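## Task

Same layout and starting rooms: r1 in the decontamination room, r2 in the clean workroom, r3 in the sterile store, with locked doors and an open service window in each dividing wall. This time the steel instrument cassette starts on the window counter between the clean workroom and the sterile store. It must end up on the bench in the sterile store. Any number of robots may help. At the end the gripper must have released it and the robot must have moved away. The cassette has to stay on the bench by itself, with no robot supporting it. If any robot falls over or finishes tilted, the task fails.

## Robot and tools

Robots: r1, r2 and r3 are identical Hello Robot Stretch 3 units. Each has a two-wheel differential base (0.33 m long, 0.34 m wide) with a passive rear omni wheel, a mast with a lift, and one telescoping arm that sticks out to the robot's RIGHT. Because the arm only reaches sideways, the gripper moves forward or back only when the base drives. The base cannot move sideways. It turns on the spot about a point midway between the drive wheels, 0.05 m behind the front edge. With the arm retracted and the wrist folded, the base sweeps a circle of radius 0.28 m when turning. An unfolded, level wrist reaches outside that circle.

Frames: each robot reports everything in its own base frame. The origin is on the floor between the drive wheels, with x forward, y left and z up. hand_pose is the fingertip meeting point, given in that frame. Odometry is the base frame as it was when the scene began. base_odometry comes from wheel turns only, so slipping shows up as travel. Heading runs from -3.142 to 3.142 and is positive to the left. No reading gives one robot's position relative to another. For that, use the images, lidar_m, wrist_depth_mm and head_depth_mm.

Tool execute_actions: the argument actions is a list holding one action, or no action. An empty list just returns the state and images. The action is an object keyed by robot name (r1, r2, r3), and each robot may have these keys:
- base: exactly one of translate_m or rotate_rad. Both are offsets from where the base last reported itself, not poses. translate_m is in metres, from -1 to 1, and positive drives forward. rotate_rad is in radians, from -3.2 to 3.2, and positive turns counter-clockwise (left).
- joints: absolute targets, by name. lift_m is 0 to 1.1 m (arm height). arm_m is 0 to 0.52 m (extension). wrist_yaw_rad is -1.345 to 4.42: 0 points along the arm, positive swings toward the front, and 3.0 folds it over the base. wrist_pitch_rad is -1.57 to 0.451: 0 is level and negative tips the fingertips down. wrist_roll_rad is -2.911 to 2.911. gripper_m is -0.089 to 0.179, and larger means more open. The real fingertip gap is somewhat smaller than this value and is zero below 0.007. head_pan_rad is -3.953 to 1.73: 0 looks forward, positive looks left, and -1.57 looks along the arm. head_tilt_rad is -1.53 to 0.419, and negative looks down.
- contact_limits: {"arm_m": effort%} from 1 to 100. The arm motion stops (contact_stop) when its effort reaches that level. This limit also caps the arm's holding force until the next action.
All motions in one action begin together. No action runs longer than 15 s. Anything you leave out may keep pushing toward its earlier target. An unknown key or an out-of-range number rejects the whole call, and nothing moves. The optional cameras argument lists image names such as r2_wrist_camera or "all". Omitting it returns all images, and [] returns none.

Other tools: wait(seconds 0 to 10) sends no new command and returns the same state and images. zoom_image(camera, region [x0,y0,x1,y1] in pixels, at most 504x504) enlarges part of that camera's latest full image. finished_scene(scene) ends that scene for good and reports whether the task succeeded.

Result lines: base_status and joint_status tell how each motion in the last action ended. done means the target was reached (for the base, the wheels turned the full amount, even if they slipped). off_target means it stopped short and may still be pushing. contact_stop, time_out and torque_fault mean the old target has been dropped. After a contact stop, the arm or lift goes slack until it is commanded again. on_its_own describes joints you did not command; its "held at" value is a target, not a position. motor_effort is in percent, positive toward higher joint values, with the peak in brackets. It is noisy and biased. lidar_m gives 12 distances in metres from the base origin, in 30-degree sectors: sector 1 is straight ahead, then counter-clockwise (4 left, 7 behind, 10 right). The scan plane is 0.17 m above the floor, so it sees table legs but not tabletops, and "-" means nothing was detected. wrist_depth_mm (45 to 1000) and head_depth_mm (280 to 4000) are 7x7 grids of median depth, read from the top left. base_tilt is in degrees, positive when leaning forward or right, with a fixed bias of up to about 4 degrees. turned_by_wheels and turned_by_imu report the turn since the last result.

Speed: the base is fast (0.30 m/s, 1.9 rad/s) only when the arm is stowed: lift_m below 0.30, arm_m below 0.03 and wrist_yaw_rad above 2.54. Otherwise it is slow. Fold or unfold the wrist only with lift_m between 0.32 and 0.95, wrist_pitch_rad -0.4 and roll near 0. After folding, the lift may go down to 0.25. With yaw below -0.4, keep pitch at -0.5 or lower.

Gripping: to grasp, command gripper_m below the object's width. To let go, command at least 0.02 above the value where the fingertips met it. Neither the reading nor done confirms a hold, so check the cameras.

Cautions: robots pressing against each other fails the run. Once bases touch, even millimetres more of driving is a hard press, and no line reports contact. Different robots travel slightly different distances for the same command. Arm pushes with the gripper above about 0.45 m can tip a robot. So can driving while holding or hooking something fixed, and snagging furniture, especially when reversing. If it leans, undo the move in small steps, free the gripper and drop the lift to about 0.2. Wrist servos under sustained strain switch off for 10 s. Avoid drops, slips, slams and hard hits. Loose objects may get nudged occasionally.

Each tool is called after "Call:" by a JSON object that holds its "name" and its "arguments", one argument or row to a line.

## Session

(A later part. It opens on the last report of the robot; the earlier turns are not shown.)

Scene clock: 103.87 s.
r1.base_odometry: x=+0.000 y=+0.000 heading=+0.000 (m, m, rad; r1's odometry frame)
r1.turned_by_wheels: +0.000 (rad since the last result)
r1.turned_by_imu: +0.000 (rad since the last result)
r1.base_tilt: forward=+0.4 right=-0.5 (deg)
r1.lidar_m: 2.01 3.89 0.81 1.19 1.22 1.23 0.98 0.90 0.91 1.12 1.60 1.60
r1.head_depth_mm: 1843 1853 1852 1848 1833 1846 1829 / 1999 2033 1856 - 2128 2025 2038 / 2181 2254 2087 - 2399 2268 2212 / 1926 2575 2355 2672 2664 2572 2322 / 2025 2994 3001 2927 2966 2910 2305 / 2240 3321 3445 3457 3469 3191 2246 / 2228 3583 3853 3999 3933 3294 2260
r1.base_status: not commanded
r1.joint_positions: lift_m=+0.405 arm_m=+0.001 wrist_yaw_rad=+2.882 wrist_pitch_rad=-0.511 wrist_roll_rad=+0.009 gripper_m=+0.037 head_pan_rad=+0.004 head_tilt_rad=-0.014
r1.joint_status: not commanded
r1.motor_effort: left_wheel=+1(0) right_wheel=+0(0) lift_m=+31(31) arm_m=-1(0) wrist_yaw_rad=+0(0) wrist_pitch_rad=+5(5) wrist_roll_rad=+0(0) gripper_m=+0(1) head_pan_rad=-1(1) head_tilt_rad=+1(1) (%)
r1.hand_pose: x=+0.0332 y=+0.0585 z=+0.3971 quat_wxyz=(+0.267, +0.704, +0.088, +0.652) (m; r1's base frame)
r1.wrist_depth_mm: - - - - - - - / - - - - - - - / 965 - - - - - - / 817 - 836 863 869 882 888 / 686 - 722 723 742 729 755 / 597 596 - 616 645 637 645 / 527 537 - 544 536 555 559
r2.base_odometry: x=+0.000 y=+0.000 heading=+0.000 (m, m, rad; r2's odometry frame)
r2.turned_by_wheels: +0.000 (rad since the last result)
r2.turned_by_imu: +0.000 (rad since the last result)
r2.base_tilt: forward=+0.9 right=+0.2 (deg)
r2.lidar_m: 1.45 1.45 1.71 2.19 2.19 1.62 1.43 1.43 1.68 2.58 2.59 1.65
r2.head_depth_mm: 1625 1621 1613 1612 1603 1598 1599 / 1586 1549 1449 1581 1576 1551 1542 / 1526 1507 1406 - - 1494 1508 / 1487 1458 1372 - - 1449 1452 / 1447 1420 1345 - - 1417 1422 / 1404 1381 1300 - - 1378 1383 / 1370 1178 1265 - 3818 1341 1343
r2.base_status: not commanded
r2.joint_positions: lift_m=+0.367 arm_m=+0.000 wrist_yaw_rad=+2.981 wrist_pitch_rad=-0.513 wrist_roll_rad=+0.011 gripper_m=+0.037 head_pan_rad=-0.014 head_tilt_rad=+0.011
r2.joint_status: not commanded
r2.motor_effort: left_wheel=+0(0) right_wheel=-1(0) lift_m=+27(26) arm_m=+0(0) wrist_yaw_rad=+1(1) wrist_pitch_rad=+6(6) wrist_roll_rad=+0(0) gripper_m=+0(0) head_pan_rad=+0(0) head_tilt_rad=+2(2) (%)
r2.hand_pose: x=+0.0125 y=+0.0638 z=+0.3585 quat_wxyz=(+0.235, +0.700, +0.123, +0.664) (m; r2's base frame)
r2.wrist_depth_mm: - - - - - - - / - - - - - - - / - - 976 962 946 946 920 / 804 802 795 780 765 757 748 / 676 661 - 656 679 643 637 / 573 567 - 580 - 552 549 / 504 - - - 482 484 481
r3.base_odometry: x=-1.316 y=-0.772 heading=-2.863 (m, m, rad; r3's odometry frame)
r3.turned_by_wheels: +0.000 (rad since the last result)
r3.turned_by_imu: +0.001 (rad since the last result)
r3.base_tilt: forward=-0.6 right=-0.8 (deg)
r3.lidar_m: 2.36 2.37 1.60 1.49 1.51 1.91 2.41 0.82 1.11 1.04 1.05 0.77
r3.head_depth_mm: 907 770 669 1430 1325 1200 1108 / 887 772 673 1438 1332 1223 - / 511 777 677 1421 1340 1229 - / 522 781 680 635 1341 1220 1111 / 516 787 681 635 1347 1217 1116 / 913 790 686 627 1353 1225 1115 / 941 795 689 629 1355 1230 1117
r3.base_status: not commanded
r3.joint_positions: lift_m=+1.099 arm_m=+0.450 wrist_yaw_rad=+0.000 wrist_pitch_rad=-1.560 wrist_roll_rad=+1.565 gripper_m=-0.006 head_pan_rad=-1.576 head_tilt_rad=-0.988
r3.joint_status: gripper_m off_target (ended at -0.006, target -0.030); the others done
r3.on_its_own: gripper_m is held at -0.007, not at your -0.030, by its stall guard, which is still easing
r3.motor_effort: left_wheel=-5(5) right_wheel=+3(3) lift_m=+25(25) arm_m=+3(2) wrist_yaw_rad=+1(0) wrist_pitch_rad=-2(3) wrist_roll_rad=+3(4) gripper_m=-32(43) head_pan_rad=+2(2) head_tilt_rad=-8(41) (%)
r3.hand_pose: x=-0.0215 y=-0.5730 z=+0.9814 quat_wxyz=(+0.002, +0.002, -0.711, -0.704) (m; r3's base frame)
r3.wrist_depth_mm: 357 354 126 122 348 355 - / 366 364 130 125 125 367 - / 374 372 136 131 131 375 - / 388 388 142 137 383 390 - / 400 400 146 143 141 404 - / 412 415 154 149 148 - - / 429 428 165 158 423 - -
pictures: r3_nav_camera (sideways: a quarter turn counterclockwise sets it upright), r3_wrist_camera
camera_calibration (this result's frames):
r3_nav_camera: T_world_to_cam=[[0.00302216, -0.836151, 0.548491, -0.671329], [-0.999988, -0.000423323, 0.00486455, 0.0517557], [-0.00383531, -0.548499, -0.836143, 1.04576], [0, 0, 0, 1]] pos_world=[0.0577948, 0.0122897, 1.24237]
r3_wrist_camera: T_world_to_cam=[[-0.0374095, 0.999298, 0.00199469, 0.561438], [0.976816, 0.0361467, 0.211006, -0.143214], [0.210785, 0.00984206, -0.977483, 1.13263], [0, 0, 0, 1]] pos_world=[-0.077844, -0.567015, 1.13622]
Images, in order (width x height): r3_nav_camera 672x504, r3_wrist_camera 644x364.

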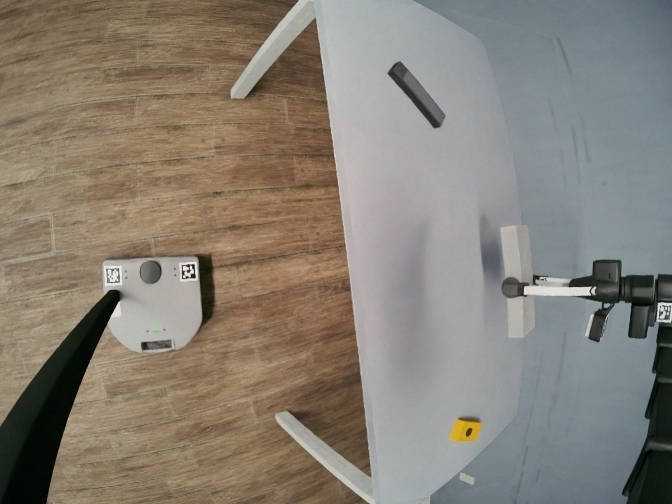

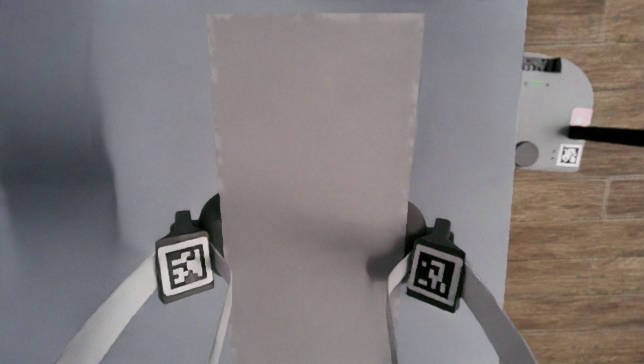

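Call:
{"name": "execute_actions", "arguments": {
  "actions": [
    {"r3":{"joints":{"gripper_m":-0.04,"lift_m":0.9}}}
  ],
  "cameras": []
}}

Call:
{"name": "execute_actions", "arguments": {
  "actions": [
    {"r3":{"joints":{"gripper_m":0.17}}}
  ],
  "cameras": []
}}

Call:
{"name": "execute_actions", "arguments": {
  "actions": [
    {"r3":{"joints":{"lift_m":1.05}}}
  ],
  "cameras": []
}}

Call:
{"name": "execute_actions", "arguments": {
  "actions": [
    {"r3":{"joints":{"arm_m":0}}}
  ],
  "cameras": []
}}

Call:
{"name": "finished_scene", "arguments": {
  "scene": 2
}}

Scene clock: 111.27 s.
r1.base_odometry: x=+0.000 y=+0.000 heading=+0.000 (m, m, rad; r1's odometry frame)
r1.turned_by_wheels: +0.000 (rad since the last result)
r1.turned_by_imu: +0.000 (rad since the last result)
r1.base_tilt: forward=+0.3 right=-0.6 (deg)
r1.lidar_m: 2.01 3.90 0.81 1.19 1.22 1.23 0.99 0.90 0.91 1.12 1.59 1.60
r1.head_depth_mm: 1856 1864 1864 1860 1834 1838 1835 / 2009 2053 1856 - 2157 2013 2038 / 2192 2281 2064 - 2365 2247 2219 / 1937 2583 2374 2701 2636 2577 2322 / 2015 2957 2933 3009 2941 2949 2268 / 2228 3253 3489 3487 3483 3253 2289 / 2280 3632 - 3885 - 3209 2255
r1.base_status: not commanded
r1.joint_positions: lift_m=+0.405 arm_m=+0.001 wrist_yaw_rad=+2.882 wrist_pitch_rad=-0.511 wrist_roll_rad=+0.009 gripper_m=+0.037 head_pan_rad=+0.004 head_tilt_rad=-0.014
r1.joint_status: not commanded
r1.motor_effort: left_wheel=+1(1) right_wheel=+0(0) lift_m=+31(31) arm_m=+0(1) wrist_yaw_rad=+0(0) wrist_pitch_rad=+5(6) wrist_roll_rad=+0(0) gripper_m=-1(1) head_pan_rad=+0(1) head_tilt_rad=+2(1) (%)
r1.hand_pose: x=+0.0332 y=+0.0585 z=+0.3971 quat_wxyz=(+0.267, +0.704, +0.088, +0.652) (m; r1's base frame)
r1.wrist_depth_mm: - - - - - - - / - - - - - - - / 945 - - - - - - / 812 - 832 859 873 872 898 / 685 - 730 717 754 742 751 / 605 595 - 619 648 636 632 / 525 539 - 547 539 555 558
r2.base_odometry: x=+0.000 y=+0.000 heading=+0.000 (m, m, rad; r2's odometry frame)
r2.turned_by_wheels: +0.000 (rad since the last result)
r2.turned_by_imu: +0.001 (rad since the last result)
r2.base_tilt: forward=+0.8 right=+0.2 (deg)
r2.lidar_m: 1.45 1.44 1.71 2.19 2.19 1.62 1.43 1.43 1.69 2.57 2.59 1.64
r2.head_depth_mm: 1631 1611 1618 1607 1600 1589 1600 / 1572 1559 1453 1579 1577 1542 1543 / 1524 1506 1408 - - 1493 1494 / 1483 1466 1372 - - 1455 1457 / 1439 1426 1336 - - 1411 1420 / 1412 1379 1301 - - 1379 1383 / 1363 1175 1267 - 3808 1335 1344
r2.base_status: not commanded
r2.joint_positions: lift_m=+0.367 arm_m=+0.000 wrist_yaw_rad=+2.981 wrist_pitch_rad=-0.513 wrist_roll_rad=+0.011 gripper_m=+0.037 head_pan_rad=-0.014 head_tilt_rad=+0.011
r2.joint_status: not commanded
r2.motor_effort: left_wheel=+1(1) right_wheel=+0(0) lift_m=+28(27) arm_m=+0(0) wrist_yaw_rad=+0(1) wrist_pitch_rad=+6(6) wrist_roll_rad=+0(0) gripper_m=+0(0) head_pan_rad=+0(0) head_tilt_rad=+3(2) (%)
r2.hand_pose: x=+0.0125 y=+0.0638 z=+0.3585 quat_wxyz=(+0.235, +0.700, +0.123, +0.664) (m; r2's base frame)
r2.wrist_depth_mm: - - - - - - - / - - - - - - - / 989 - 970 964 951 927 931 / 804 787 789 785 769 759 752 / 671 668 - 648 661 643 633 / 573 565 - 577 - 547 546 / 502 - - - 479 483 482
r3.base_odometry: x=-1.316 y=-0.772 heading=-2.863 (m, m, rad; r3's odometry frame)
r3.turned_by_wheels: +0.000 (rad since the last result)
r3.turned_by_imu: +0.001 (rad since the last result)
r3.base_tilt: forward=-0.5 right=-0.7 (deg)
r3.lidar_m: 2.36 2.37 1.60 1.49 1.51 1.91 2.41 0.82 1.11 1.04 1.05 0.77
r3.head_depth_mm: - - 657 1433 1327 1203 1109 / 914 774 673 1437 1333 1222 - / 942 778 676 1420 1337 1233 - / - 780 668 634 1341 1214 1110 / 931 785 671 634 1348 1220 1113 / 936 793 686 626 1356 1223 1115 / 943 796 688 629 1355 1227 1117
r3.base_status: not commanded
r3.joint_positions: lift_m=+0.900 arm_m=+0.450 wrist_yaw_rad=+0.000 wrist_pitch_rad=-1.560 wrist_roll_rad=+1.565 gripper_m=-0.030 head_pan_rad=-1.576 head_tilt_rad=-0.988
r3.joint_status: gripper_m off_target (ended at -0.030, target -0.040); the others done
r3.on_its_own: gripper_m is held at -0.032, not at your -0.040, by its stall guard, which is still easing
r3.motor_effort: left_wheel=-5(5) right_wheel=+3(3) lift_m=+14(22) arm_m=+3(3) wrist_yaw_rad=+0(0) wrist_pitch_rad=-2(3) wrist_roll_rad=+3(3) gripper_m=-39(100) head_pan_rad=+2(2) head_tilt_rad=-8(8) (%)
r3.hand_pose: x=-0.0215 y=-0.5730 z=+0.7825 quat_wxyz=(+0.002, +0.002, -0.711, -0.704) (m; r3's base frame)
r3.wrist_depth_mm: 166 166 124 121 165 166 166 / 172 172 128 125 125 171 171 / 177 177 134 130 131 177 176 / 183 182 139 135 179 182 182 / 189 188 144 142 141 187 187 / 195 196 152 148 149 195 194 / 202 202 162 156 200 200 201
pictures: none
No camera images: the call's "cameras" was empty. Leave "cameras" out to get every camera's image.

Scene clock: 113.77 s.
r1.base_odometry: x=+0.000 y=+0.000 heading=+0.000 (m, m, rad; r1's odometry frame)
r1.turned_by_wheels: +0.000 (rad since the last result)
r1.turned_by_imu: +0.000 (rad since the last result)
r1.base_tilt: forward=+0.4 right=-0.5 (deg)
r1.lidar_m: 2.01 3.88 0.81 1.19 1.22 1.23 0.99 0.90 0.91 1.13 1.59 1.60
r1.head_depth_mm: 1866 1879 1850 1861 1857 1839 1820 / 2026 2050 1854 - 2121 2029 2030 / 2196 2274 2084 - 2374 2249 2221 / 1927 2576 2376 2671 2654 2563 2314 / 2022 2977 2960 2934 2990 2932 2302 / 2251 3299 3494 3588 3485 3208 2271 / 2281 3546 3977 3960 3992 3269 2258
r1.base_status: not commanded
r1.joint_positions: lift_m=+0.405 arm_m=+0.001 wrist_yaw_rad=+2.882 wrist_pitch_rad=-0.511 wrist_roll_rad=+0.009 gripper_m=+0.037 head_pan_rad=+0.004 head_tilt_rad=-0.014
r1.joint_status: not commanded
r1.motor_effort: left_wheel=+1(0) right_wheel=+0(0) lift_m=+30(31) arm_m=-1(1) wrist_yaw_rad=-1(0) wrist_pitch_rad=+6(6) wrist_roll_rad=+0(0) gripper_m=+0(0) head_pan_rad=+0(1) head_tilt_rad=+0(1) (%)
r1.hand_pose: x=+0.0332 y=+0.0585 z=+0.3971 quat_wxyz=(+0.267, +0.704, +0.088, +0.652) (m; r1's base frame)
r1.wrist_depth_mm: - - - - - - - / - - - - - - - / 949 - - - - - - / 814 - 847 860 870 867 902 / 698 - 729 714 750 727 750 / 601 597 - 618 651 636 645 / 531 540 - 549 540 559 559
r2.base_odometry: x=+0.000 y=+0.000 heading=+0.000 (m, m, rad; r2's odometry frame)
r2.turned_by_wheels: +0.000 (rad since the last result)
r2.turned_by_imu: +0.000 (rad since the last result)
r2.base_tilt: forward=+0.9 right=+0.1 (deg)
r2.lidar_m: 1.45 1.45 1.72 2.19 2.19 1.62 1.43 1.43 1.68 2.58 2.58 1.65
r2.head_depth_mm: 1630 1620 1616 1612 1613 1610 1599 / 1577 1563 1451 1575 1574 1541 1553 / 1532 1504 1403 - - 1491 1503 / 1488 1468 1373 - - 1453 1453 / 1437 1426 1335 - - 1412 1415 / 1399 1389 1300 - - 1378 1377 / 1361 1173 1268 - 3785 1336 1348
r2.base_status: not commanded
r2.joint_positions: lift_m=+0.367 arm_m=+0.000 wrist_yaw_rad=+2.981 wrist_pitch_rad=-0.513 wrist_roll_rad=+0.011 gripper_m=+0.037 head_pan_rad=-0.014 head_tilt_rad=+0.011
r2.joint_status: not commanded
r2.motor_effort: left_wheel=+1(1) right_wheel=+0(1) lift_m=+27(27) arm_m=+0(0) wrist_yaw_rad=+1(1) wrist_pitch_rad=+6(6) wrist_roll_rad=+0(0) gripper_m=+0(0) head_pan_rad=+0(0) head_tilt_rad=+3(2) (%)
r2.hand_pose: x=+0.0125 y=+0.0638 z=+0.3585 quat_wxyz=(+0.235, +0.700, +0.123, +0.664) (m; r2's base frame)
r2.wrist_depth_mm: - - - - - - - / - - - - - - - / - 990 989 953 957 923 944 / 831 787 789 785 776 757 751 / 678 652 - 649 669 643 630 / 578 573 - 579 - 549 542 / 508 - - - 485 484 473
r3.base_odometry: x=-1.316 y=-0.772 heading=-2.863 (m, m, rad; r3's odometry frame)
r3.turned_by_wheels: +0.000 (rad since the last result)
r3.turned_by_imu: +0.000 (rad since the last result)
r3.base_tilt: forward=-0.4 right=-0.7 (deg)
r3.lidar_m: 2.36 2.38 1.60 1.49 1.51 1.91 2.41 0.82 1.11 1.04 1.05 0.77
r3.head_depth_mm: - - 659 1432 1322 1203 1110 / 913 774 673 1437 1332 1223 - / 942 779 675 1426 1337 1230 - / - 767 667 633 1344 1216 1106 / 934 789 677 635 1348 1219 1114 / 937 792 686 627 1348 1224 1117 / 942 796 690 630 1357 1227 1117
r3.base_status: not commanded
r3.joint_positions: lift_m=+0.900 arm_m=+0.450 wrist_yaw_rad=+0.000 wrist_pitch_rad=-1.564 wrist_roll_rad=+1.565 gripper_m=+0.170 head_pan_rad=-1.576 head_tilt_rad=-0.988
r3.joint_status: all done
r3.motor_effort: left_wheel=-5(4) right_wheel=+3(3) lift_m=+14(14) arm_m=+3(3) wrist_yaw_rad=+0(1) wrist_pitch_rad=-1(3) wrist_roll_rad=+3(3) gripper_m=+0(96) head_pan_rad=+2(2) head_tilt_rad=-8(7) (%)
r3.hand_pose: x=-0.0215 y=-0.5719 z=+0.7826 quat_wxyz=(+0.002, +0.002, -0.709, -0.705) (m; r3's base frame)
r3.wrist_depth_mm: 167 167 165 139 166 167 167 / 172 171 142 141 170 172 172 / 177 176 147 145 175 177 177 / 182 183 152 150 180 183 182 / 187 188 157 155 186 187 188 / - 195 193 160 193 195 195 / 203 202 199 165 200 201 203
pictures: none
No camera images: the call's "cameras" was empty. Leave "cameras" out to get every camera's image.

Scene clock: 115.97 s.
r1.base_odometry: x=+0.000 y=+0.000 heading=+0.000 (m, m, rad; r1's odometry frame)
r1.turned_by_wheels: +0.000 (rad since the last result)
r1.turned_by_imu: +0.000 (rad since the last result)
r1.base_tilt: forward=+0.4 right=-0.5 (deg)
r1.lidar_m: 2.01 3.89 0.81 1.19 1.22 1.23 0.98 0.90 0.91 1.12 1.59 1.60
r1.head_depth_mm: 1842 1856 1839 1850 1844 1841 1837 / 2002 2038 1854 - 2120 2021 2017 / 2214 2295 2072 - 2365 2282 2208 / 1913 2620 2395 2690 2654 2560 2319 / 1992 2968 2977 2966 2994 2912 2285 / 2212 3297 3431 3451 3469 3198 2268 / 2251 3576 3947 3970 - 3334 2265
r1.base_status: not commanded
r1.joint_positions: lift_m=+0.405 arm_m=+0.001 wrist_yaw_rad=+2.882 wrist_pitch_rad=-0.511 wrist_roll_rad=+0.009 gripper_m=+0.037 head_pan_rad=+0.004 head_tilt_rad=-0.014
r1.joint_status: not commanded
r1.motor_effort: left_wheel=+1(0) right_wheel=+0(0) lift_m=+31(31) arm_m=-1(0) wrist_yaw_rad=+0(0) wrist_pitch_rad=+6(6) wrist_roll_rad=+0(0) gripper_m=+0(1) head_pan_rad=+0(1) head_tilt_rad=+1(1) (%)
r1.hand_pose: x=+0.0332 y=+0.0585 z=+0.3971 quat_wxyz=(+0.267, +0.704, +0.088, +0.652) (m; r1's base frame)
r1.wrist_depth_mm: - - - - - - - / - - - - - - - / 961 1000 - - - - - / 814 - 825 859 878 892 914 / 691 - 731 717 757 743 739 / 602 596 - 620 646 632 642 / 527 539 - 549 539 559 560
r2.base_odometry: x=+0.000 y=+0.000 heading=+0.000 (m, m, rad; r2's odometry frame)
r2.turned_by_wheels: +0.000 (rad since the last result)
r2.turned_by_imu: +0.000 (rad since the last result)
r2.base_tilt: forward=+0.8 right=+0.1 (deg)
r2.lidar_m: 1.45 1.45 1.71 2.19 2.20 1.62 1.43 1.43 1.69 2.58 2.59 1.64
r2.head_depth_mm: 1625 1621 1614 1612 1609 1605 1592 / 1578 1557 1453 1579 1577 1549 1553 / 1527 1518 1413 - - 1494 1500 / 1479 1473 1367 - - 1452 1450 / 1435 1420 1333 - - 1406 1420 / 1399 1381 1303 - - 1379 1375 / 1354 1176 1269 - 3799 1335 1345
r2.base_status: not commanded
r2.joint_positions: lift_m=+0.367 arm_m=+0.000 wrist_yaw_rad=+2.981 wrist_pitch_rad=-0.513 wrist_roll_rad=+0.011 gripper_m=+0.037 head_pan_rad=-0.014 head_tilt_rad=+0.011
r2.joint_status: not commanded
r2.motor_effort: left_wheel=+1(0) right_wheel=+0(1) lift_m=+27(27) arm_m=+0(0) wrist_yaw_rad=+0(1) wrist_pitch_rad=+6(6) wrist_roll_rad=+0(1) gripper_m=+0(0) head_pan_rad=+0(0) head_tilt_rad=+3(3) (%)
r2.hand_pose: x=+0.0125 y=+0.0638 z=+0.3585 quat_wxyz=(+0.235, +0.700, +0.123, +0.664) (m; r2's base frame)
r2.wrist_depth_mm: - - - - - - - / - - - - - - - / - - 985 951 948 934 936 / 800 798 802 788 779 754 737 / 678 660 - 653 672 640 627 / 576 570 - 577 - 551 546 / 505 - - - 489 488 481
r3.base_odometry: x=-1.316 y=-0.772 heading=-2.863 (m, m, rad; r3's odometry frame)
r3.turned_by_wheels: +0.000 (rad since the last result)
r3.turned_by_imu: +0.000 (rad since the last result)
r3.base_tilt: forward=-0.4 right=-0.8 (deg)
r3.lidar_m: 2.36 2.37 1.60 1.50 1.51 1.91 2.41 0.81 1.11 1.04 1.05 0.77
r3.head_depth_mm: 907 771 671 1432 1324 1205 1113 / 912 772 672 1438 1327 1220 - / 917 779 674 1424 1335 1230 - / 920 766 673 634 1344 1217 1113 / 929 786 677 636 1349 1219 1111 / 933 789 687 626 1354 1221 1113 / 941 795 689 630 1361 1225 1119
r3.base_status: not commanded
r3.joint_positions: lift_m=+1.050 arm_m=+0.450 wrist_yaw_rad=+0.000 wrist_pitch_rad=-1.564 wrist_roll_rad=+1.565 gripper_m=+0.170 head_pan_rad=-1.576 head_tilt_rad=-0.988
r3.joint_status: all done
r3.motor_effort: left_wheel=-5(4) right_wheel=+3(3) lift_m=+24(25) arm_m=+3(3) wrist_yaw_rad=+0(0) wrist_pitch_rad=-1(1) wrist_roll_rad=+3(3) gripper_m=-1(0) head_pan_rad=+3(2) head_tilt_rad=-8(7) (%)
r3.hand_pose: x=-0.0215 y=-0.5719 z=+0.9320 quat_wxyz=(+0.002, +0.002, -0.709, -0.705) (m; r3's base frame)
r3.wrist_depth_mm: 304 311 309 307 308 305 - / 318 316 315 289 314 316 - / 325 324 324 294 325 326 - / 336 339 339 305 336 337 - / 342 346 349 313 348 347 - / - 359 362 327 362 359 - / 374 372 371 369 372 374 -
pictures: none
No camera images: the call's "cameras" was empty. Leave "cameras" out to get every camera's image.

Scene clock: 120.47 s.
r1.base_odometry: x=+0.000 y=+0.000 heading=+0.000 (m, m, rad; r1's odometry frame)
r1.turned_by_wheels: +0.000 (rad since the last result)
r1.turned_by_imu: +0.000 (rad since the last result)
r1.base_tilt: forward=+0.4 right=-0.5 (deg)
r1.lidar_m: 2.00 3.90 0.81 1.19 1.22 1.23 0.98 0.90 0.91 1.12 1.59 1.60
r1.head_depth_mm: 1866 1868 1850 1863 1850 1838 1848 / 2015 2046 1856 - 2110 2039 2026 / 2191 2302 2079 - 2400 2268 2230 / 1925 2586 2336 2681 2594 2578 2291 / 2021 3011 2962 3015 2952 2946 2289 / 2243 3247 3441 3522 3469 3227 2244 / 2260 3575 3949 3946 3967 3303 2286
r1.base_status: not commanded
r1.joint_positions: lift_m=+0.405 arm_m=+0.001 wrist_yaw_rad=+2.882 wrist_pitch_rad=-0.511 wrist_roll_rad=+0.009 gripper_m=+0.037 head_pan_rad=+0.004 head_tilt_rad=-0.014
r1.joint_status: not commanded
r1.motor_effort: left_wheel=+0(1) right_wheel=+0(0) lift_m=+31(31) arm_m=+0(1) wrist_yaw_rad=-1(0) wrist_pitch_rad=+6(6) wrist_roll_rad=+0(0) gripper_m=+0(0) head_pan_rad=-1(1) head_tilt_rad=+2(1) (%)
r1.hand_pose: x=+0.0332 y=+0.0585 z=+0.3971 quat_wxyz=(+0.267, +0.704, +0.088, +0.652) (m; r1's base frame)
r1.wrist_depth_mm: - - - - - - - / - - - - - - - / 940 - - - - - - / 818 - 834 852 852 890 900 / 698 - 727 723 752 734 750 / 597 593 - 620 654 631 637 / 531 536 - 543 537 557 560
r2.base_odometry: x=+0.000 y=+0.000 heading=+0.000 (m, m, rad; r2's odometry frame)
r2.turned_by_wheels: +0.000 (rad since the last result)
r2.turned_by_imu: +0.000 (rad since the last result)
r2.base_tilt: forward=+0.7 right=-0.1 (deg)
r2.lidar_m: 1.45 1.45 1.71 2.19 2.19 1.62 1.43 1.43 1.69 2.58 2.59 1.64
r2.head_depth_mm: 1621 1626 1614 1613 1610 1609 1594 / 1582 1565 1449 1579 1571 1547 1552 / 1531 1504 1414 - - 1501 1503 / 1484 1463 1379 - - 1454 1460 / 1438 1415 1338 - - 1418 1415 / 1398 1390 1299 - - 1369 1378 / 1365 1175 1271 - 3782 1329 1343
r2.base_status: not commanded
r2.joint_positions: lift_m=+0.367 arm_m=+0.000 wrist_yaw_rad=+2.981 wrist_pitch_rad=-0.513 wrist_roll_rad=+0.011 gripper_m=+0.037 head_pan_rad=-0.014 head_tilt_rad=+0.011
r2.joint_status: not commanded
r2.motor_effort: left_wheel=+0(0) right_wheel=+0(0) lift_m=+27(27) arm_m=+0(0) wrist_yaw_rad=+1(1) wrist_pitch_rad=+6(6) wrist_roll_rad=+0(0) gripper_m=+0(0) head_pan_rad=+0(0) head_tilt_rad=+2(3) (%)
r2.hand_pose: x=+0.0125 y=+0.0638 z=+0.3585 quat_wxyz=(+0.235, +0.700, +0.123, +0.664) (m; r2's base frame)
r2.wrist_depth_mm: - - - - - - - / - - - - - - - / - 993 995 967 947 934 925 / 813 793 785 784 773 761 757 / 679 658 - 655 666 635 632 / 574 566 - 575 - 548 544 / 506 - - - 487 484 480
r3.base_odometry: x=-1.316 y=-0.772 heading=-2.863 (m, m, rad; r3's odometry frame)
r3.turned_by_wheels: +0.000 (rad since the last result)
r3.turned_by_imu: +0.001 (rad since the last result)
r3.base_tilt: forward=-0.5 right=-0.8 (deg)
r3.lidar_m: 2.36 2.37 1.60 1.49 1.51 1.91 2.41 0.82 1.11 1.04 1.05 0.77
r3.head_depth_mm: - - - - 1328 1204 1111 / - - - - 1307 1202 - / - - - - - 1231 - / 913 784 679 - 1316 1216 1111 / 928 786 677 636 1329 1217 1113 / 936 793 688 627 1352 1223 1117 / 944 798 690 630 1355 1227 1119
r3.base_status: not commanded
r3.joint_positions: lift_m=+1.050 arm_m=+0.000 wrist_yaw_rad=+0.000 wrist_pitch_rad=-1.564 wrist_roll_rad=+1.565 gripper_m=+0.170 head_pan_rad=-1.576 head_tilt_rad=-0.988
r3.joint_status: all done
r3.motor_effort: left_wheel=-5(5) right_wheel=+3(3) lift_m=+23(24) arm_m=-3(4) wrist_yaw_rad=-1(0) wrist_pitch_rad=-1(1) wrist_roll_rad=+3(3) gripper_m=+0(1) head_pan_rad=+2(2) head_tilt_rad=-7(7) (%)
r3.hand_pose: x=-0.0215 y=-0.1226 z=+0.9320 quat_wxyz=(+0.002, +0.002, -0.709, -0.705) (m; r3's base frame)
r3.wrist_depth_mm: 318 - - - - - - / 320 - - - - - - / 332 - - - - - - / 339 - - - - - - / 348 - - - - - - / - - - - - - - / 375 - - - - - -
pictures: none
No camera images: the call's "cameras" was empty. Leave "cameras" out to get every camera's image.

The scene is finished: the task was done.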